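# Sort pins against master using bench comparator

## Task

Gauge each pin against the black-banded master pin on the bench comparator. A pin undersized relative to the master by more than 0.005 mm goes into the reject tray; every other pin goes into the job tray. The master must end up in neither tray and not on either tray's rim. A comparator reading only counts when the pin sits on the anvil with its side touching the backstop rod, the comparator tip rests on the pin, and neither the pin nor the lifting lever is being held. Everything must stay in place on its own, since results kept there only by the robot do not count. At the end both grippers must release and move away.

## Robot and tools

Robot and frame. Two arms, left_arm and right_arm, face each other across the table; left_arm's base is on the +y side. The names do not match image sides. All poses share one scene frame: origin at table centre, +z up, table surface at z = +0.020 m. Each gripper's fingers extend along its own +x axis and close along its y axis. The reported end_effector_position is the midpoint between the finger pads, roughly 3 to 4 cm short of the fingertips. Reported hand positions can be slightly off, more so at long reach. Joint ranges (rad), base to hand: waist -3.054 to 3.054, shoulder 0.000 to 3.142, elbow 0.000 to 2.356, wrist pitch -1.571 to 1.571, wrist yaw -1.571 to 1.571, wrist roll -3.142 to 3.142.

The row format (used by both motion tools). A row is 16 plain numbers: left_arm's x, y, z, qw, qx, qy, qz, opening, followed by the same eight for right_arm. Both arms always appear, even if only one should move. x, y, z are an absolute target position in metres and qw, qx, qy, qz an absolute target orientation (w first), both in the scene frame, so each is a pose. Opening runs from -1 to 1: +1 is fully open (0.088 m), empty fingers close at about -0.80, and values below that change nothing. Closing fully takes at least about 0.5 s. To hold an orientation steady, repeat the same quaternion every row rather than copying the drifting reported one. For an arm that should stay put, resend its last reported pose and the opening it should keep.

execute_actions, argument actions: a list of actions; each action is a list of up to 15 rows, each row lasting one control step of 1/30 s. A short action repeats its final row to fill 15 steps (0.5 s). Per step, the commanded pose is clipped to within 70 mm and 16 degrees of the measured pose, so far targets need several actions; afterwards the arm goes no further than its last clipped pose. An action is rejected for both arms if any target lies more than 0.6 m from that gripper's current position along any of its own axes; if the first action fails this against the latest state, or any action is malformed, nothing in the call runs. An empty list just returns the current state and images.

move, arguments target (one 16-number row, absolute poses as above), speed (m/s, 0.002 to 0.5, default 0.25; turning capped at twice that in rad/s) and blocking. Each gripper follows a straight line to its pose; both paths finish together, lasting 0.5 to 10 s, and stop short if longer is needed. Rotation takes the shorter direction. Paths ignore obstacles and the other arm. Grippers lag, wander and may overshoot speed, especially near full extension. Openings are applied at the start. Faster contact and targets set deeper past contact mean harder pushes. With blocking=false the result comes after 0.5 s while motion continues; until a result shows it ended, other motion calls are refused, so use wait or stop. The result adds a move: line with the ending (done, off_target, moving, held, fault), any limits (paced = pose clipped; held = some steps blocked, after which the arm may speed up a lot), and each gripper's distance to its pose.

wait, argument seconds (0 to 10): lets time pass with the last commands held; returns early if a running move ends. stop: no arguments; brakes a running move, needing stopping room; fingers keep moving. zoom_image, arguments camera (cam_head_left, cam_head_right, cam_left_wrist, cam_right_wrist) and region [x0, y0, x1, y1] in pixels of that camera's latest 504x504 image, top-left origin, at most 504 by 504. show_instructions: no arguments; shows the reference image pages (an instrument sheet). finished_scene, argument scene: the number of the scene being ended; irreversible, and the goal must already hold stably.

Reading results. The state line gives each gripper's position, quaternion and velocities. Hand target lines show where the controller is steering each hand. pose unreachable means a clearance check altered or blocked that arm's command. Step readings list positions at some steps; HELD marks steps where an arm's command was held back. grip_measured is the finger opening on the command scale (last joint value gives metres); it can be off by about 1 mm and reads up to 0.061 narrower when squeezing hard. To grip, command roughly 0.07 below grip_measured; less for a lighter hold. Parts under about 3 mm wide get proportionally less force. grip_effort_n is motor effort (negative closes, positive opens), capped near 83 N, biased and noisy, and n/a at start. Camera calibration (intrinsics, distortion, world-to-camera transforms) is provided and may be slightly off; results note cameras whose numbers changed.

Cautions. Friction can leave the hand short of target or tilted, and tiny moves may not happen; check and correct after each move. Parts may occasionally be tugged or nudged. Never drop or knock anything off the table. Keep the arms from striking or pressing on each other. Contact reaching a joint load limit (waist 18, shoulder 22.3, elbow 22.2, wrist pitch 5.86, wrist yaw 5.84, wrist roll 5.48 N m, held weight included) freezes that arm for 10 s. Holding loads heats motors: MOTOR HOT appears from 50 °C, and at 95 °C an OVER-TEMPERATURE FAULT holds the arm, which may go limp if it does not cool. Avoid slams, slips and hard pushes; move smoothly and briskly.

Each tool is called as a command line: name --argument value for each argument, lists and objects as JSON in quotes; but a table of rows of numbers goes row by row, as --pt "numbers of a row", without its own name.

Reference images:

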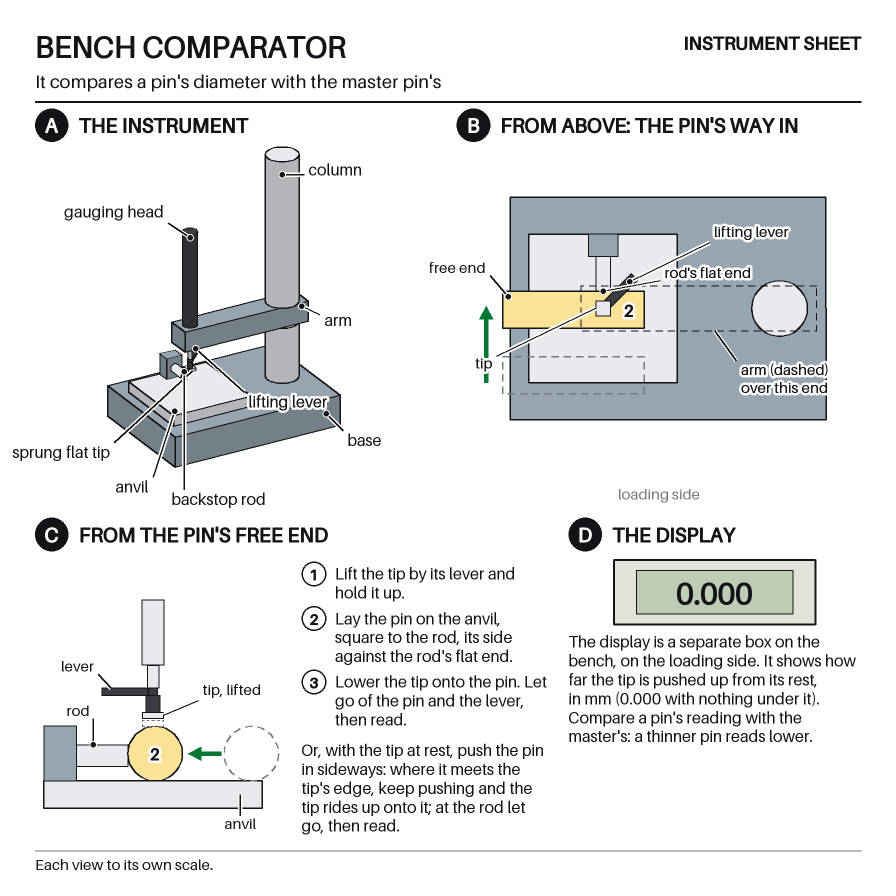

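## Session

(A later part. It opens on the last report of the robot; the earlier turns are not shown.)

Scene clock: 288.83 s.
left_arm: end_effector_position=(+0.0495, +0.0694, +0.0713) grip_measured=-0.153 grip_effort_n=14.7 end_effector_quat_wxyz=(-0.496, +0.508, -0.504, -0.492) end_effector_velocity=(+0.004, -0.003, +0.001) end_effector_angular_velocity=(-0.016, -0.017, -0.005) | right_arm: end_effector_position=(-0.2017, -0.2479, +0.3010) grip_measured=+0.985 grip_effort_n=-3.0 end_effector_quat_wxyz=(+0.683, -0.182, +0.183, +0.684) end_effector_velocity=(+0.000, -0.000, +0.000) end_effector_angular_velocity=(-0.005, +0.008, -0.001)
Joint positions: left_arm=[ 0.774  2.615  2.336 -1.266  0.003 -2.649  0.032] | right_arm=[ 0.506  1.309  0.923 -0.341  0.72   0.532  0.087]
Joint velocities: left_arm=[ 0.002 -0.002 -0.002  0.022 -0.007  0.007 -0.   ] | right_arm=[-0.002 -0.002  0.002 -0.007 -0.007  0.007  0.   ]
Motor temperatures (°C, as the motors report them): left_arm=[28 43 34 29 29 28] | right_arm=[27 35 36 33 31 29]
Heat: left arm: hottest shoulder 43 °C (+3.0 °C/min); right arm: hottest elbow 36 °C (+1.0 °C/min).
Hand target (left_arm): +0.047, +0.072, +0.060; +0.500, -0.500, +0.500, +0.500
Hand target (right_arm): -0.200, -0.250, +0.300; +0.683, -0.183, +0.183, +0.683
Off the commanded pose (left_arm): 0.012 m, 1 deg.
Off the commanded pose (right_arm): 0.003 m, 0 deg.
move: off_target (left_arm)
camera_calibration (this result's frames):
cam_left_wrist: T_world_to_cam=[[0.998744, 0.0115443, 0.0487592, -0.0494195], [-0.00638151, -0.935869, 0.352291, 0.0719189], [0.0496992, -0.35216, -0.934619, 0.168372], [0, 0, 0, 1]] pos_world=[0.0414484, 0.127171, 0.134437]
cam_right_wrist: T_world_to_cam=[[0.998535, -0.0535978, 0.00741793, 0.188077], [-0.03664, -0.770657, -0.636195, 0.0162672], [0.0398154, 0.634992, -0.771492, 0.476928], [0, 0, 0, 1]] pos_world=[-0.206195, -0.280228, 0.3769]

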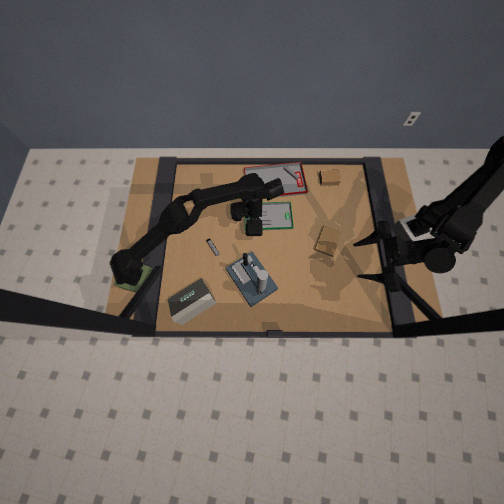

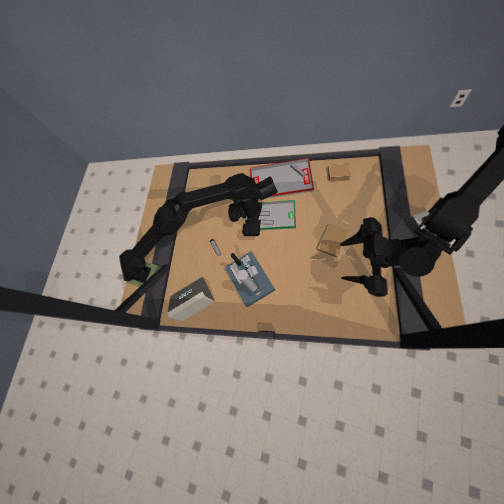

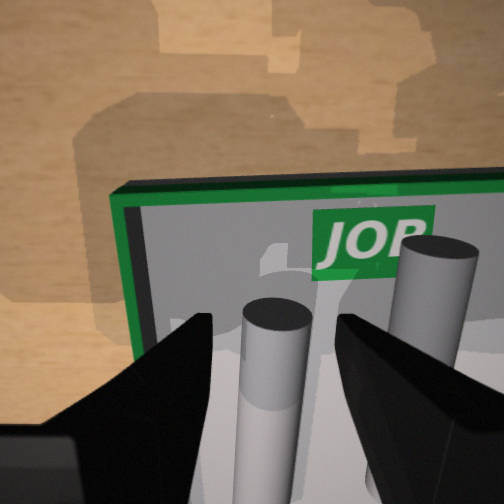

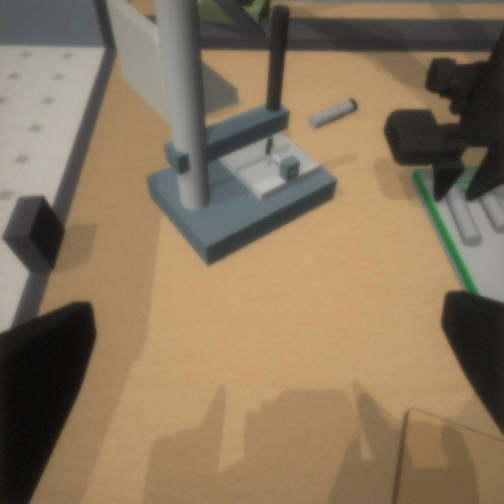

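Grip and re-measure.

move --target '[0.047,0.072,0.058,0.5,-0.5,0.5,0.5,-0.6,-0.2,-0.25,0.3,0.683,-0.183,0.183,0.683,1]'

move --target '[0.03,0.10,0.14,0.5,-0.5,0.5,0.5,-0.6,-0.2,-0.25,0.3,0.683,-0.183,0.183,0.683,1]' --speed 0.12

move --target '[-0.1428,0.1392,0.13,0.6767,-0.205,0.6767,0.205,-0.6,-0.2,-0.25,0.3,0.683,-0.183,0.183,0.683,1]' --speed 0.15

move --target '[-0.1428,0.1392,0.088,0.6767,-0.205,0.6767,0.205,-0.6,-0.2,-0.25,0.3,0.683,-0.183,0.183,0.683,1]' --speed 0.04

move --target '[-0.126,0.1158,0.095,0.6767,-0.205,0.6767,0.205,-0.6,-0.2,-0.25,0.3,0.683,-0.183,0.183,0.683,1]' --speed 0.02

move --target '[-0.1286,0.1189,0.1015,0.6767,-0.205,0.6767,0.205,-0.1,-0.2,-0.25,0.3,0.683,-0.183,0.183,0.683,1]' --speed 0.02

move --target '[-0.1286,0.1189,0.17,0.6767,-0.205,0.6767,0.205,-0.1,-0.2,-0.25,0.3,0.683,-0.183,0.183,0.683,1]' --speed 0.1

move --target '[-0.263,0.313,0.205,0.6767,-0.205,0.6767,0.205,-0.1,-0.2,-0.25,0.3,0.683,-0.183,0.183,0.683,1]'

Scene clock: 298.37 s.
left_arm: end_effector_position=(+0.0493, +0.0694, +0.0706) grip_measured=-0.520 grip_effort_n=-83.5 end_effector_quat_wxyz=(-0.496, +0.508, -0.504, -0.492) end_effector_velocity=(-0.001, +0.002, +0.002) end_effector_angular_velocity=(+0.010, -0.003, -0.010) | right_arm: end_effector_position=(-0.2017, -0.2479, +0.3010) grip_measured=+0.985 grip_effort_n=-3.5 end_effector_quat_wxyz=(+0.683, -0.182, +0.183, +0.684) end_effector_velocity=(-0.001, -0.001, -0.003) end_effector_angular_velocity=(-0.016, -0.002, +0.018)
Joint positions: left_arm=[ 0.774  2.615  2.333 -1.264  0.003 -2.649  0.014] | right_arm=[ 0.506  1.309  0.923 -0.341  0.72   0.532  0.087]
Joint velocities: left_arm=[-0.002 -0.007 -0.007 -0.007 -0.007  0.007 -0.   ] | right_arm=[-0.002 -0.002 -0.002 -0.007 -0.022 -0.007  0.   ]
Motor temperatures (°C, as the motors report them): left_arm=[28 44 33 29 29 28] | right_arm=[27 35 36 33 31 29]
Heat: left arm: hottest shoulder 44 °C (+3.0 °C/min); right arm: hottest elbow 36 °C (+1.0 °C/min).
Hand target (left_arm): +0.047, +0.072, +0.058; +0.500, -0.500, +0.500, +0.500
Hand target (right_arm): -0.200, -0.250, +0.300; +0.683, -0.183, +0.183, +0.683
Off the commanded pose (left_arm): 0.013 m, 1 deg.
Off the commanded pose (right_arm): 0.003 m, 0 deg.
move: off_target (left_arm)
camera_calibration (this result's frames):
cam_left_wrist: T_world_to_cam=[[0.998757, 0.0111469, 0.0485827, -0.0491252], [-0.00667497, -0.935985, 0.351978, 0.0722055], [0.0493961, -0.351865, -0.934747, 0.167758], [0, 0, 0, 1]] pos_world=[0.0412595, 0.127159, 0.133783]
cam_right_wrist: T_world_to_cam=[[0.998535, -0.0535978, 0.00741793, 0.188077], [-0.03664, -0.770657, -0.636195, 0.0162672], [0.0398154, 0.634992, -0.771492, 0.476928], [0, 0, 0, 1]] pos_world=[-0.206195, -0.280228, 0.3769]

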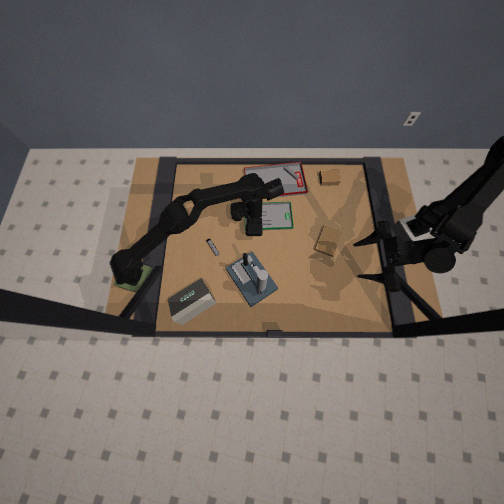

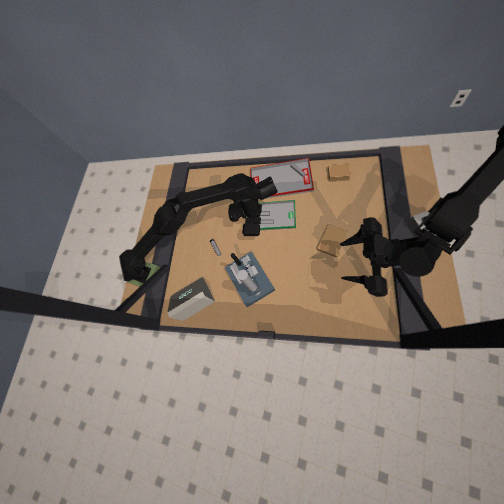

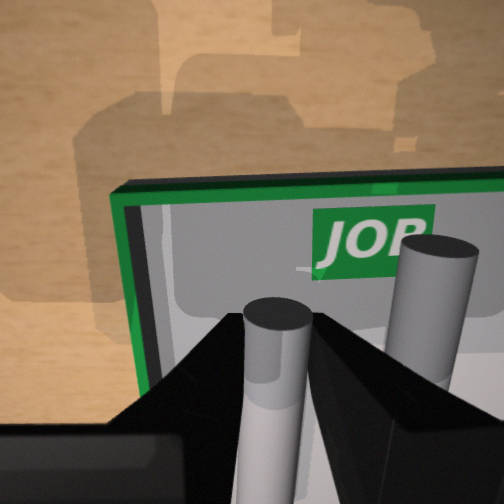

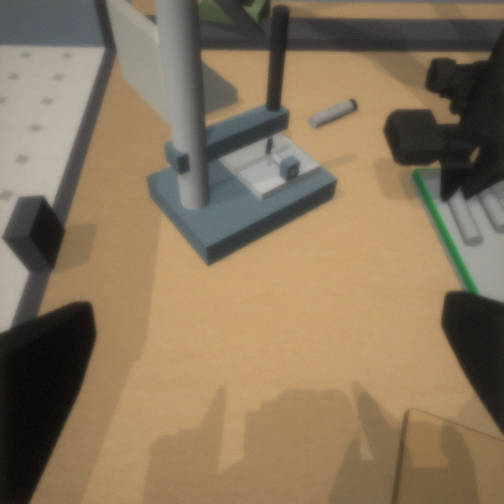

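Scene clock: 299.53 s.
left_arm: end_effector_position=(+0.0318, +0.0985, +0.1344) grip_measured=-0.520 grip_effort_n=-83.5 end_effector_quat_wxyz=(-0.499, +0.498, -0.500, -0.503) end_effector_velocity=(-0.003, +0.001, +0.001) end_effector_angular_velocity=(+0.010, -0.003, -0.000) | right_arm: end_effector_position=(-0.2017, -0.2479, +0.3010) grip_measured=+0.985 grip_effort_n=-3.5 end_effector_quat_wxyz=(+0.683, -0.182, +0.183, +0.684) end_effector_velocity=(+0.000, -0.003, -0.002) end_effector_angular_velocity=(-0.008, +0.004, +0.004)
Joint positions: left_arm=[ 0.77   2.44   2.262 -1.4    0.003 -2.653  0.014] | right_arm=[ 0.506  1.309  0.923 -0.341  0.72   0.532  0.087]
Joint velocities: left_arm=[-0.007 -0.002 -0.002 -0.007 -0.007 -0.007 -0.   ] | right_arm=[ 0.002 -0.007 -0.007 -0.007 -0.007  0.007  0.   ]
Motor temperatures (°C, as the motors report them): left_arm=[28 44 33 29 29 28] | right_arm=[27 35 36 33 31 29]
Heat: left arm: hottest shoulder 44 °C (+3.0 °C/min); right arm: hottest elbow 36 °C (+1.0 °C/min).
Hand target (left_arm): +0.030, +0.100, +0.140; +0.500, -0.500, +0.500, +0.500
Hand target (right_arm): -0.200, -0.250, +0.300; +0.683, -0.183, +0.183, +0.683
Off the commanded pose (left_arm): 0.006 m, 0 deg.
Off the commanded pose (right_arm): 0.003 m, 0 deg.
move: done
camera_calibration (this result's frames):
cam_left_wrist: T_world_to_cam=[[0.999374, 0.0111163, 0.0335775, -0.0330848], [-0.000405192, -0.945667, 0.325136, 0.0812581], [0.0353674, -0.324946, -0.945071, 0.23772], [0, 0, 0, 1]] pos_world=[0.0246895, 0.154457, 0.199354]
cam_right_wrist: T_world_to_cam=[[0.998535, -0.0535978, 0.00741793, 0.188077], [-0.03664, -0.770657, -0.636195, 0.0162672], [0.0398154, 0.634992, -0.771492, 0.476928], [0, 0, 0, 1]] pos_world=[-0.206195, -0.280228, 0.3769]

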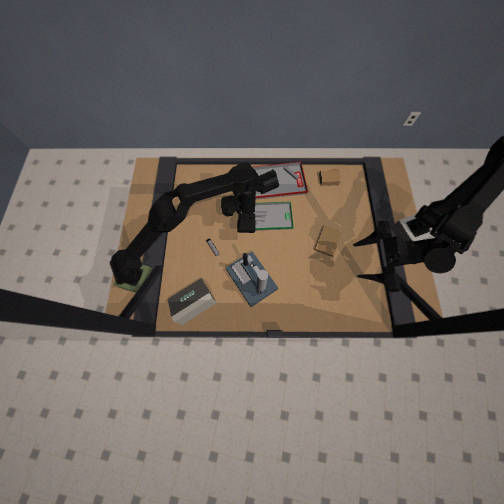

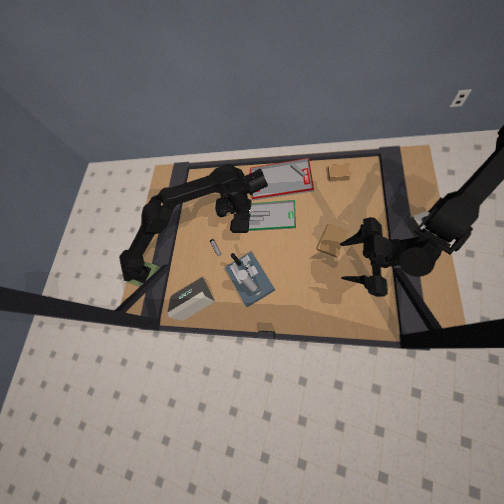

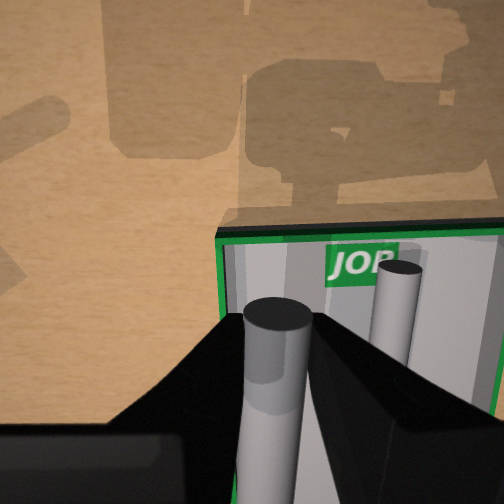

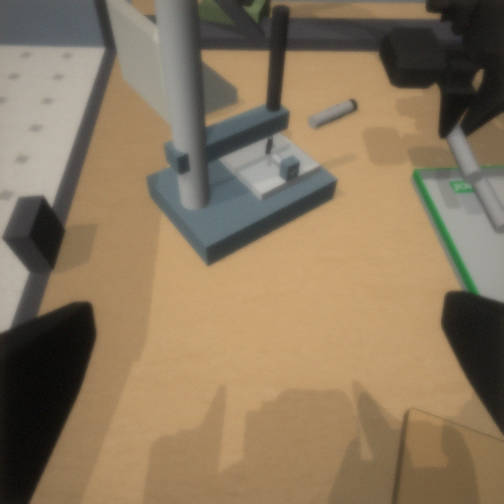

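Scene clock: 303.17 s.
left_arm: end_effector_position=(-0.1108, +0.1331, +0.1306) grip_measured=-0.520 grip_effort_n=-83.5 end_effector_quat_wxyz=(-0.683, +0.246, -0.651, -0.222) end_effector_velocity=(-0.000, +0.001, -0.000) end_effector_angular_velocity=(-0.001, -0.008, -0.010) | right_arm: end_effector_position=(-0.2017, -0.2479, +0.3010) grip_measured=+0.985 grip_effort_n=-3.5 end_effector_quat_wxyz=(+0.683, -0.182, +0.183, +0.684) end_effector_velocity=(+0.002, +0.000, -0.002) end_effector_angular_velocity=(-0.004, -0.019, -0.004)
Joint positions: left_arm=[ 0.465  2.034  1.578 -1.088 -0.05  -2.059  0.014] | right_arm=[ 0.506  1.309  0.923 -0.341  0.72   0.532  0.087]
Joint velocities: left_arm=[-0.002 -0.007 -0.012  0.007 -0.007  0.007  0.   ] | right_arm=[-0.002  0.002 -0.002 -0.007  0.007 -0.007 -0.   ]
Motor temperatures (°C, as the motors report them): left_arm=[28 45 33 29 29 28] | right_arm=[27 35 36 33 31 29]
Heat: left arm: hottest shoulder 45 °C (+4.1 °C/min); right arm: hottest elbow 36 °C (+1.0 °C/min).
Hand target (left_arm): -0.141, +0.139, +0.130; +0.679, -0.205, +0.674, +0.206
Hand target (right_arm): -0.200, -0.250, +0.300; +0.683, -0.183, +0.183, +0.683
Off the commanded pose (left_arm): 0.033 m, 6 deg.
Off the commanded pose (right_arm): 0.003 m, 0 deg.
move: off_target (left_arm)
camera_calibration (this result's frames):
cam_left_wrist: T_world_to_cam=[[0.627696, -0.77362, 0.0866575, 0.165449], [-0.757117, -0.580806, 0.299064, -0.0138793], [-0.181031, -0.253331, -0.95029, 0.217602], [0, 0, 0, 1]] pos_world=[-0.0749671, 0.175059, 0.196599]
cam_right_wrist: T_world_to_cam=[[0.998535, -0.0535978, 0.00741793, 0.188077], [-0.03664, -0.770657, -0.636195, 0.0162672], [0.0398154, 0.634992, -0.771492, 0.476928], [0, 0, 0, 1]] pos_world=[-0.206195, -0.280228, 0.3769]

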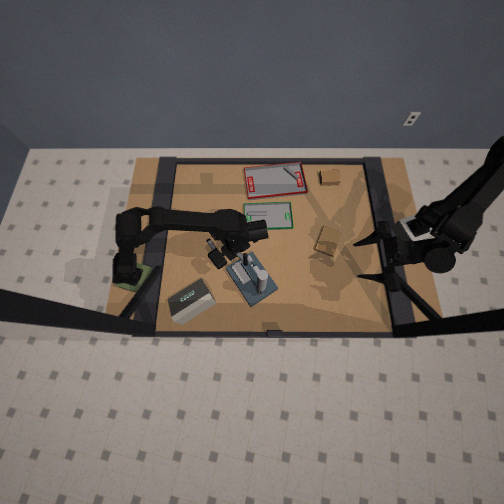

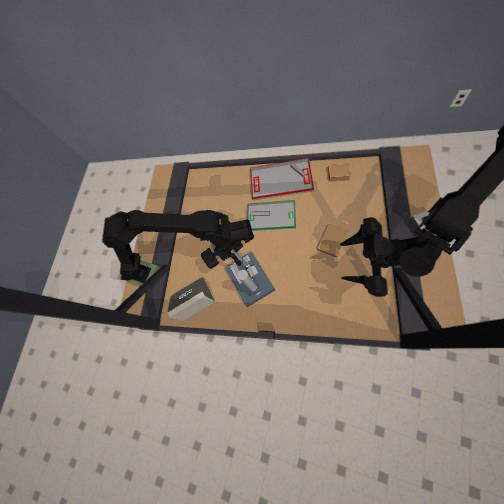

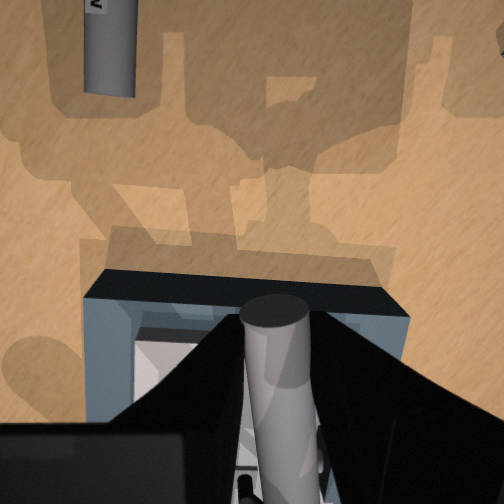

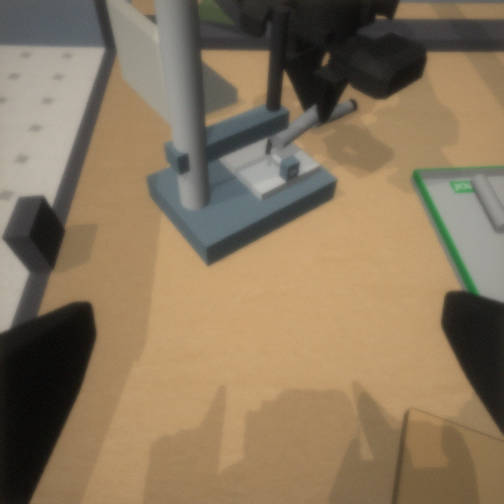

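Scene clock: 304.80 s.
left_arm: end_effector_position=(-0.1104, +0.1316, +0.1040) grip_measured=-0.520 grip_effort_n=-83.5 end_effector_quat_wxyz=(-0.682, +0.258, -0.653, -0.207) end_effector_velocity=(-0.002, +0.001, -0.002) end_effector_angular_velocity=(+0.001, +0.008, +0.004) | right_arm: end_effector_position=(-0.2017, -0.2479, +0.3010) grip_measured=+0.985 grip_effort_n=-3.5 end_effector_quat_wxyz=(+0.683, -0.182, +0.183, +0.684) end_effector_velocity=(+0.001, -0.001, -0.002) end_effector_angular_velocity=(-0.008, -0.009, +0.007)
Joint positions: left_arm=[ 0.465  2.036  1.47  -0.939 -0.051 -2.056  0.014] | right_arm=[ 0.506  1.309  0.923 -0.341  0.72   0.532  0.087]
Joint velocities: left_arm=[-0.002 -0.002 -0.012  0.007  0.007 -0.007 -0.   ] | right_arm=[-0.002 -0.002 -0.002 -0.007 -0.007 -0.007 -0.   ]
Motor temperatures (°C, as the motors report them): left_arm=[28 45 33 29 29 28] | right_arm=[27 35 36 33 31 29]
Heat: left arm: hottest shoulder 45 °C (+3.0 °C/min); right arm: hottest elbow 36 °C (+1.0 °C/min).
Hand target (left_arm): -0.141, +0.141, +0.089; +0.677, -0.205, +0.676, +0.206
Hand target (right_arm): -0.200, -0.250, +0.300; +0.683, -0.183, +0.183, +0.683
Off the commanded pose (left_arm): 0.037 m, 7 deg.
Off the commanded pose (right_arm): 0.003 m, 0 deg.
move: off_target (left_arm)
camera_calibration (this result's frames):
cam_left_wrist: T_world_to_cam=[[0.624203, -0.771835, 0.120998, 0.162233], [-0.761697, -0.566785, 0.313963, -0.0103812], [-0.173747, -0.288141, -0.941694, 0.196467], [0, 0, 0, 1]] pos_world=[-0.0750381, 0.175943, 0.168641]
cam_right_wrist: T_world_to_cam=[[0.998535, -0.0535978, 0.00741793, 0.188077], [-0.03664, -0.770657, -0.636195, 0.0162672], [0.0398154, 0.634992, -0.771492, 0.476928], [0, 0, 0, 1]] pos_world=[-0.206195, -0.280228, 0.3769]

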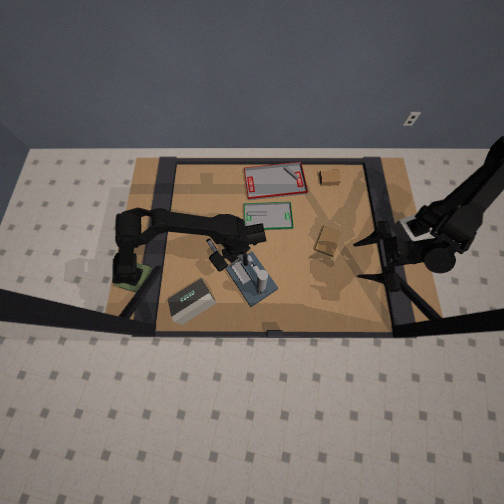

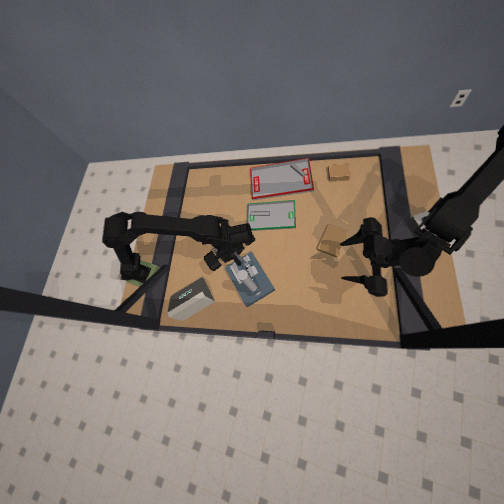

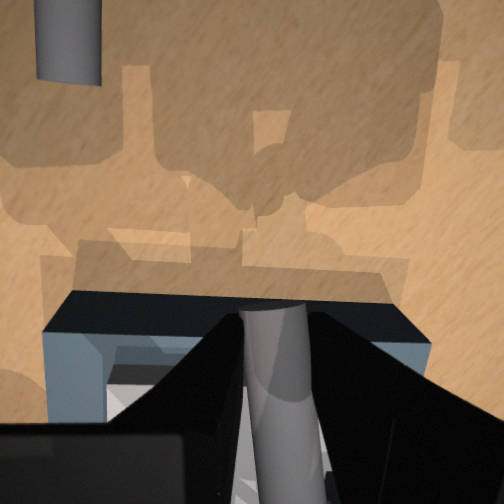

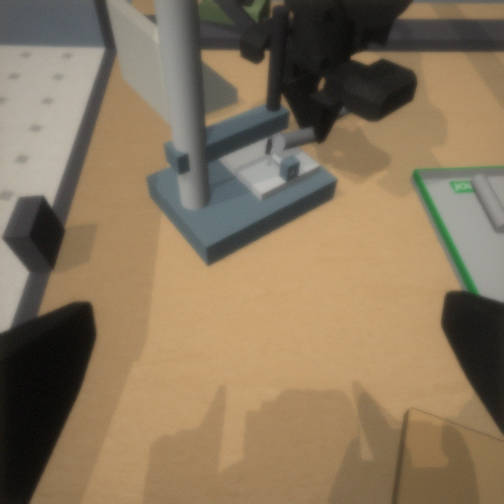

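Scene clock: 307.97 s.
left_arm: end_effector_position=(-0.1063, +0.1225, +0.0973) grip_measured=-0.520 grip_effort_n=-83.5 end_effector_quat_wxyz=(-0.686, +0.222, -0.658, -0.217) end_effector_velocity=(-0.002, -0.001, +0.001) end_effector_angular_velocity=(+0.004, -0.007, +0.000) | right_arm: end_effector_position=(-0.2017, -0.2479, +0.3010) grip_measured=+0.985 grip_effort_n=-3.5 end_effector_quat_wxyz=(+0.683, -0.182, +0.183, +0.684) end_effector_velocity=(+0.003, -0.000, -0.001) end_effector_angular_velocity=(-0.001, -0.015, -0.004)
Joint positions: left_arm=[ 0.475  2.131  1.589 -1.028 -0.041 -2.008  0.014] | right_arm=[ 0.506  1.309  0.923 -0.341  0.72   0.532  0.087]
Joint velocities: left_arm=[-0.007  0.002  0.007 -0.007 -0.007 -0.007 -0.   ] | right_arm=[-0.002 -0.002 -0.002 -0.007  0.007 -0.007  0.   ]
Motor temperatures (°C, as the motors report them): left_arm=[28 45 33 29 29 28] | right_arm=[27 35 36 33 31 29]
Heat: left arm: hottest shoulder 45 °C (+3.0 °C/min); right arm: hottest elbow 36 °C (+1.0 °C/min).
Hand target (left_arm): -0.126, +0.116, +0.095; +0.677, -0.205, +0.676, +0.205
Hand target (right_arm): -0.200, -0.250, +0.300; +0.683, -0.183, +0.183, +0.683
Off the commanded pose (left_arm): 0.021 m, 3 deg.
Off the commanded pose (right_arm): 0.003 m, 0 deg.
move: off_target (left_arm)
camera_calibration (this result's frames):
cam_left_wrist: T_world_to_cam=[[0.595871, -0.800953, 0.058415, 0.160123], [-0.776811, -0.556401, 0.294928, -0.0113239], [-0.203722, -0.221117, -0.953732, 0.178032], [0, 0, 0, 1]] pos_world=[-0.0679404, 0.161316, 0.163781]
cam_right_wrist: T_world_to_cam=[[0.998535, -0.0535978, 0.00741793, 0.188077], [-0.03664, -0.770657, -0.636195, 0.0162672], [0.0398154, 0.634992, -0.771492, 0.476928], [0, 0, 0, 1]] pos_world=[-0.206195, -0.280228, 0.3769]

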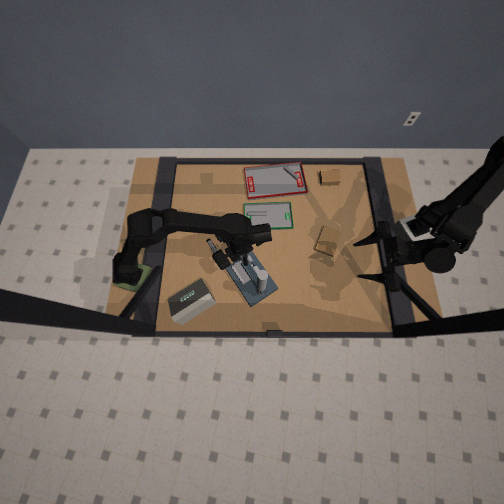

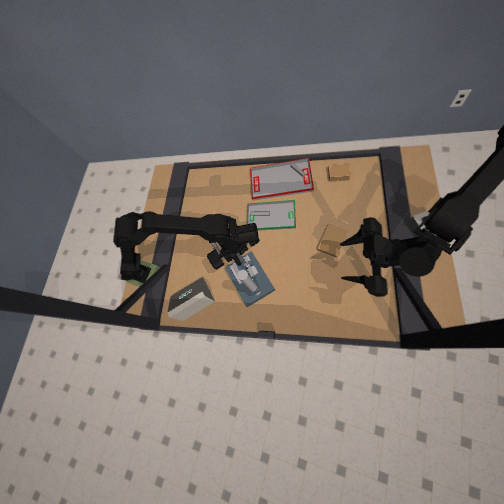

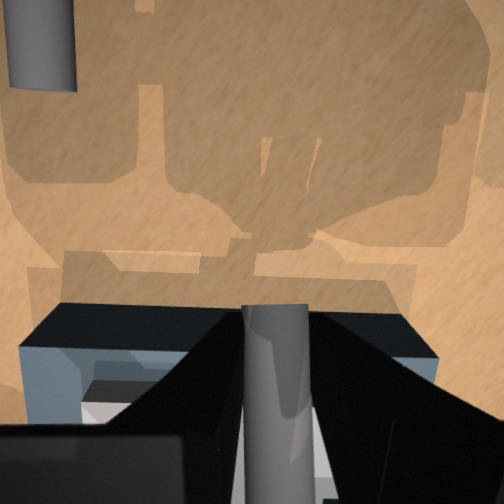

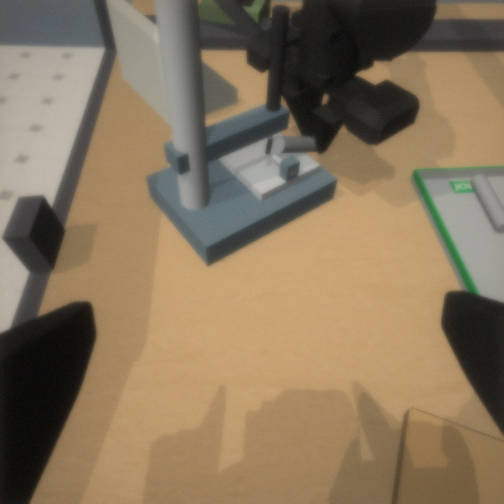

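Scene clock: 309.67 s.
left_arm: end_effector_position=(-0.1217, +0.1222, +0.0977) grip_measured=-0.103 grip_effort_n=13.7 end_effector_quat_wxyz=(-0.681, +0.206, -0.669, -0.212) end_effector_velocity=(-0.001, +0.004, +0.002) end_effector_angular_velocity=(+0.018, -0.005, +0.005) | right_arm: end_effector_position=(-0.2017, -0.2479, +0.3010) grip_measured=+0.985 grip_effort_n=-3.5 end_effector_quat_wxyz=(+0.683, -0.182, +0.183, +0.684) end_effector_velocity=(+0.004, -0.001, +0.001) end_effector_angular_velocity=(-0.004, -0.019, -0.004)
Joint positions: left_arm=[ 0.446  2.131  1.591 -1.042 -0.016 -2.007  0.034] | right_arm=[ 0.506  1.309  0.923 -0.341  0.72   0.532  0.087]
Joint velocities: left_arm=[-0.002 -0.002  0.002 -0.022 -0.007 -0.007  0.   ] | right_arm=[-0.002 -0.007  0.002 -0.022  0.007 -0.007 -0.   ]
Motor temperatures (°C, as the motors report them): left_arm=[28 45 33 29 29 28] | right_arm=[27 35 36 33 31 29]
Heat: left arm: hottest shoulder 45 °C (+3.0 °C/min); right arm: hottest elbow 36 °C (+1.0 °C/min).
Hand target (left_arm): -0.128, +0.119, +0.102; +0.677, -0.205, +0.676, +0.205
Hand target (right_arm): -0.200, -0.250, +0.300; +0.683, -0.183, +0.183, +0.683
Off the commanded pose (left_arm): 0.009 m, 1 deg.
Off the commanded pose (right_arm): 0.003 m, 0 deg.
move: off_target (left_arm)
camera_calibration (this result's frames):
cam_left_wrist: T_world_to_cam=[[0.57315, -0.818636, 0.0365394, 0.170532], [-0.784811, -0.535549, 0.311864, -0.0287829], [-0.235734, -0.207421, -0.949424, 0.169169], [0, 0, 0, 1]] pos_world=[-0.0804507, 0.159278, 0.163358]
cam_right_wrist: T_world_to_cam=[[0.998535, -0.0535978, 0.00741793, 0.188077], [-0.03664, -0.770657, -0.636195, 0.0162672], [0.0398154, 0.634992, -0.771492, 0.476928], [0, 0, 0, 1]] pos_world=[-0.206195, -0.280228, 0.3769]

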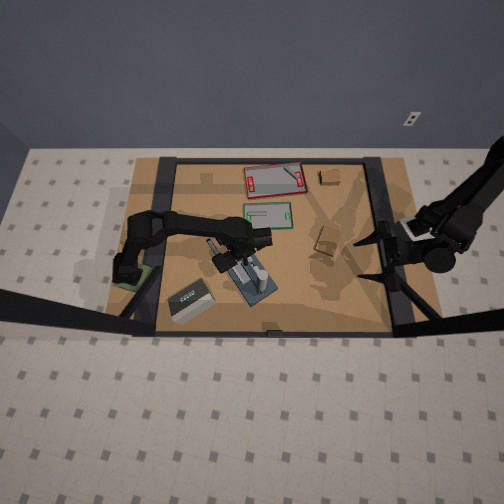

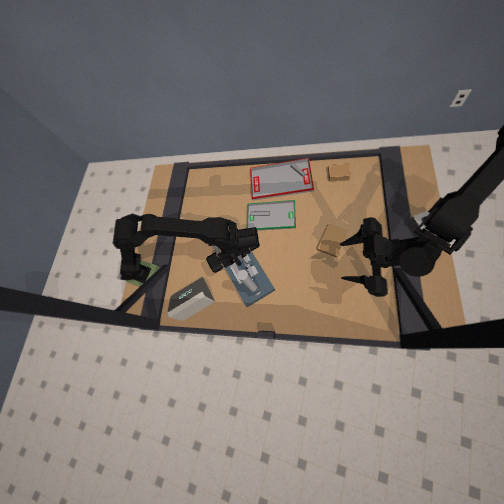

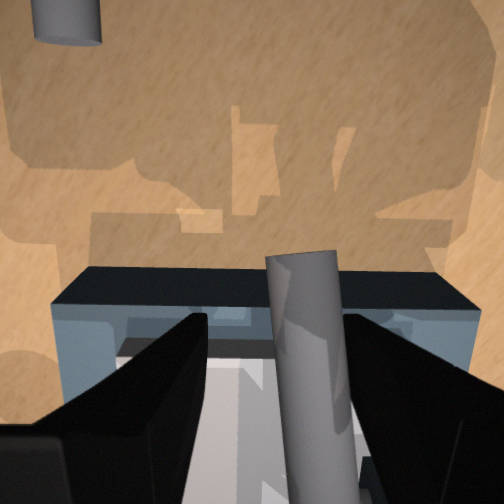

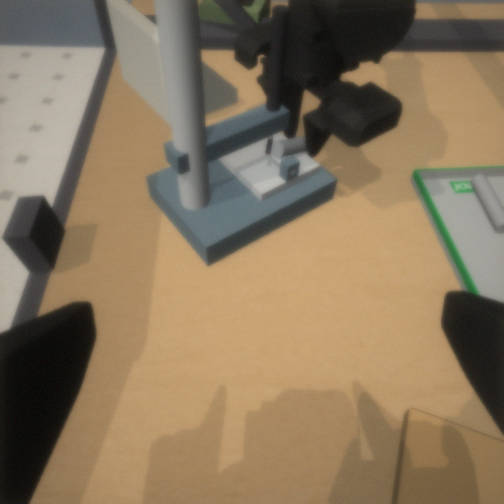

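Scene clock: 310.87 s.
left_arm: end_effector_position=(-0.1266, +0.1207, +0.1649) grip_measured=-0.103 grip_effort_n=13.3 end_effector_quat_wxyz=(-0.679, +0.202, -0.674, -0.211) end_effector_velocity=(-0.000, +0.002, +0.004) end_effector_angular_velocity=(+0.008, -0.006, +0.005) | right_arm: end_effector_position=(-0.2017, -0.2479, +0.3010) grip_measured=+0.985 grip_effort_n=-3.5 end_effector_quat_wxyz=(+0.683, -0.182, +0.183, +0.684) end_effector_velocity=(-0.001, -0.001, -0.004) end_effector_angular_velocity=(-0.019, -0.019, +0.025)
Joint positions: left_arm=[ 0.437  2.088  1.797 -1.293 -0.006 -2.007  0.034] | right_arm=[ 0.506  1.309  0.923 -0.341  0.72   0.532  0.087]
Joint velocities: left_arm=[-0.002 -0.002  0.012 -0.022 -0.007 -0.007 -0.   ] | right_arm=[-0.002  0.002 -0.002 -0.007 -0.022 -0.022 -0.   ]
Motor temperatures (°C, as the motors report them): left_arm=[28 45 33 29 29 28] | right_arm=[27 35 36 33 31 29]
Heat: left arm: hottest shoulder 45 °C (+3.0 °C/min); right arm: hottest elbow 36 °C (+1.0 °C/min).
Hand target (left_arm): -0.128, +0.118, +0.170; +0.677, -0.205, +0.677, +0.205
Hand target (right_arm): -0.200, -0.250, +0.300; +0.683, -0.183, +0.183, +0.683
Off the commanded pose (left_arm): 0.006 m, 1 deg.
Off the commanded pose (right_arm): 0.003 m, 0 deg.
move: done
camera_calibration (this result's frames):
cam_left_wrist: T_world_to_cam=[[0.566383, -0.823601, 0.0298571, 0.170429], [-0.786193, -0.529082, 0.319331, -0.0565361], [-0.247205, -0.204337, -0.947173, 0.22937], [0, 0, 0, 1]] pos_world=[-0.0842749, 0.157322, 0.230218]
cam_right_wrist: T_world_to_cam=[[0.998535, -0.0535978, 0.00741793, 0.188077], [-0.03664, -0.770657, -0.636195, 0.0162672], [0.0398154, 0.634992, -0.771492, 0.476928], [0, 0, 0, 1]] pos_world=[-0.206195, -0.280228, 0.3769]

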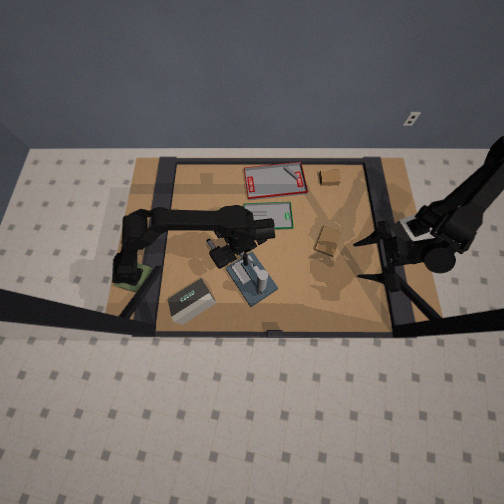

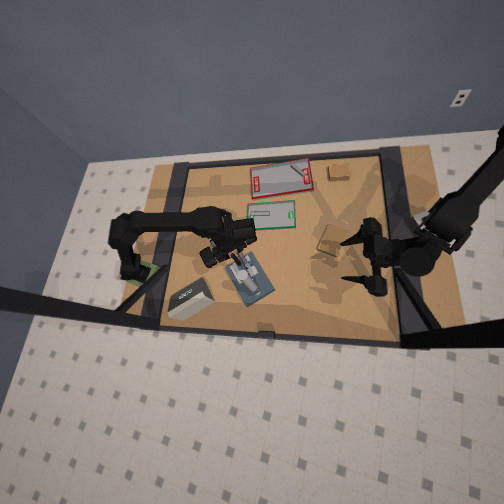

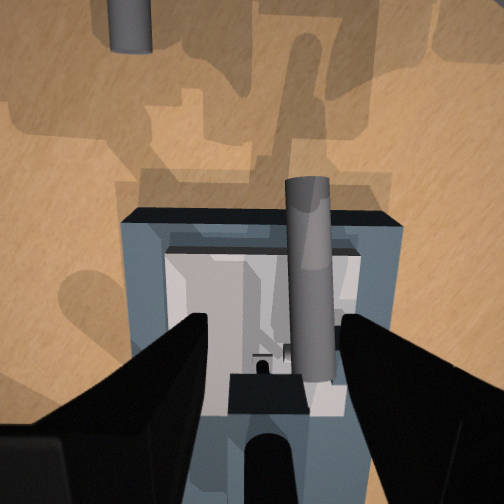

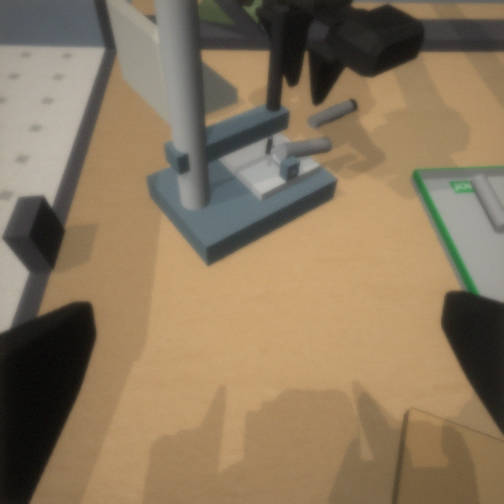

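Scene clock: 312.47 s.
left_arm: end_effector_position=(-0.2639, +0.3084, +0.2074) grip_measured=-0.103 grip_effort_n=13.3 end_effector_quat_wxyz=(-0.677, +0.207, -0.676, -0.203) end_effector_velocity=(-0.001, +0.004, -0.000) end_effector_angular_velocity=(+0.004, -0.009, +0.005) | right_arm: end_effector_position=(-0.2017, -0.2479, +0.3010) grip_measured=+0.985 grip_effort_n=-3.0 end_effector_quat_wxyz=(+0.683, -0.182, +0.183, +0.684) end_effector_velocity=(-0.002, -0.000, -0.001) end_effector_angular_velocity=(-0.006, +0.009, +0.018)
Joint positions: left_arm=[-0.067  1.368  1.13  -1.329 -0.005 -2.508  0.034] | right_arm=[ 0.506  1.309  0.923 -0.341  0.72   0.532  0.087]
Joint velocities: left_arm=[-0.017 -0.007 -0.007 -0.007 -0.007 -0.022 -0.   ] | right_arm=[-0.002 -0.002 -0.002  0.007 -0.022 -0.007 -0.   ]
Motor temperatures (°C, as the motors report them): left_arm=[28 45 33 29 29 28] | right_arm=[27 35 36 33 31 29]
Heat: left arm: hottest shoulder 45 °C (+3.0 °C/min); right arm: hottest elbow 36 °C (+1.0 °C/min).
Hand target (left_arm): -0.263, +0.312, +0.206; +0.680, -0.205, +0.674, +0.205
Hand target (right_arm): -0.200, -0.250, +0.300; +0.683, -0.183, +0.183, +0.683
Off the commanded pose (left_arm): 0.005 m, 0 deg.
Off the commanded pose (right_arm): 0.003 m, 0 deg.
move: done
camera_calibration (this result's frames):
cam_left_wrist: T_world_to_cam=[[0.563267, -0.825041, 0.0451516, 0.398007], [-0.788052, -0.51998, 0.329537, -0.0842353], [-0.248403, -0.221199, -0.943062, 0.278064], [0, 0, 0, 1]] pos_world=[-0.221494, 0.346079, 0.27202]
cam_right_wrist: T_world_to_cam=[[0.998535, -0.0535978, 0.00741793, 0.188077], [-0.03664, -0.770657, -0.636195, 0.0162672], [0.0398154, 0.634992, -0.771492, 0.476928], [0, 0, 0, 1]] pos_world=[-0.206195, -0.280228, 0.3769]

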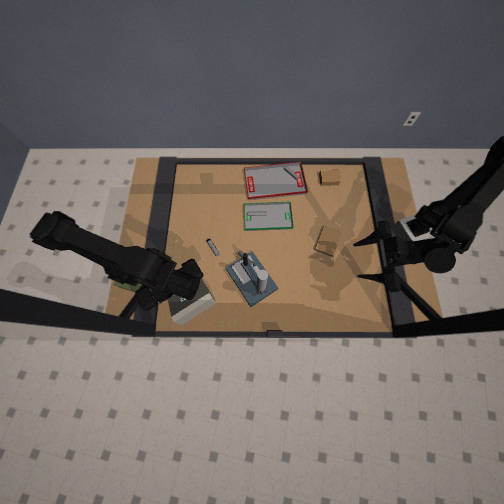

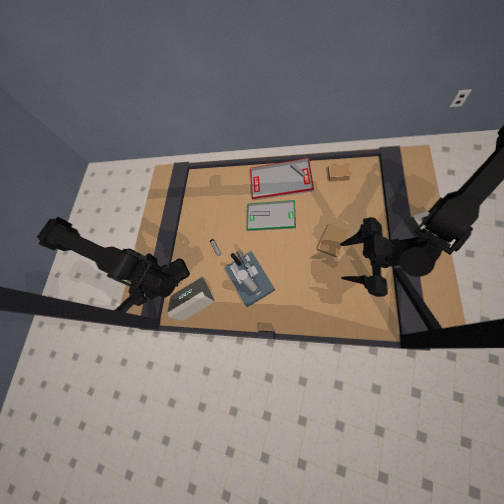

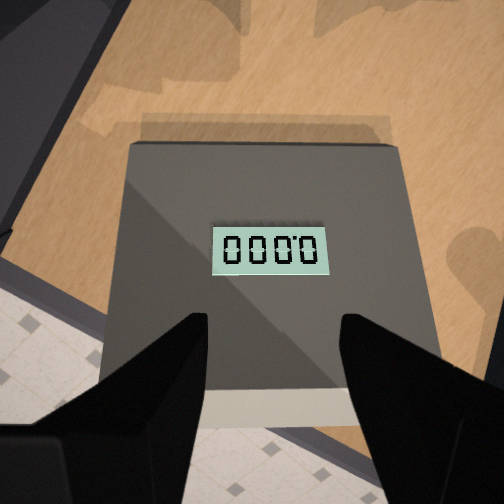

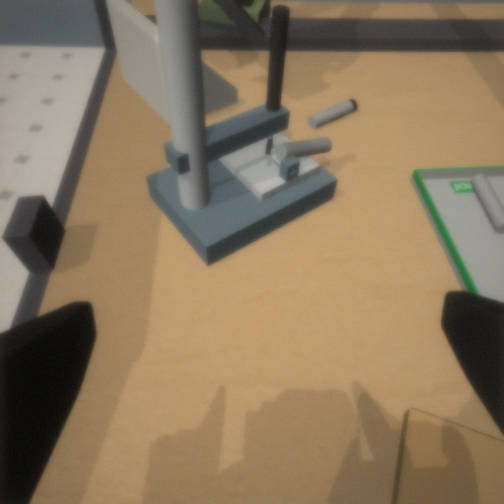

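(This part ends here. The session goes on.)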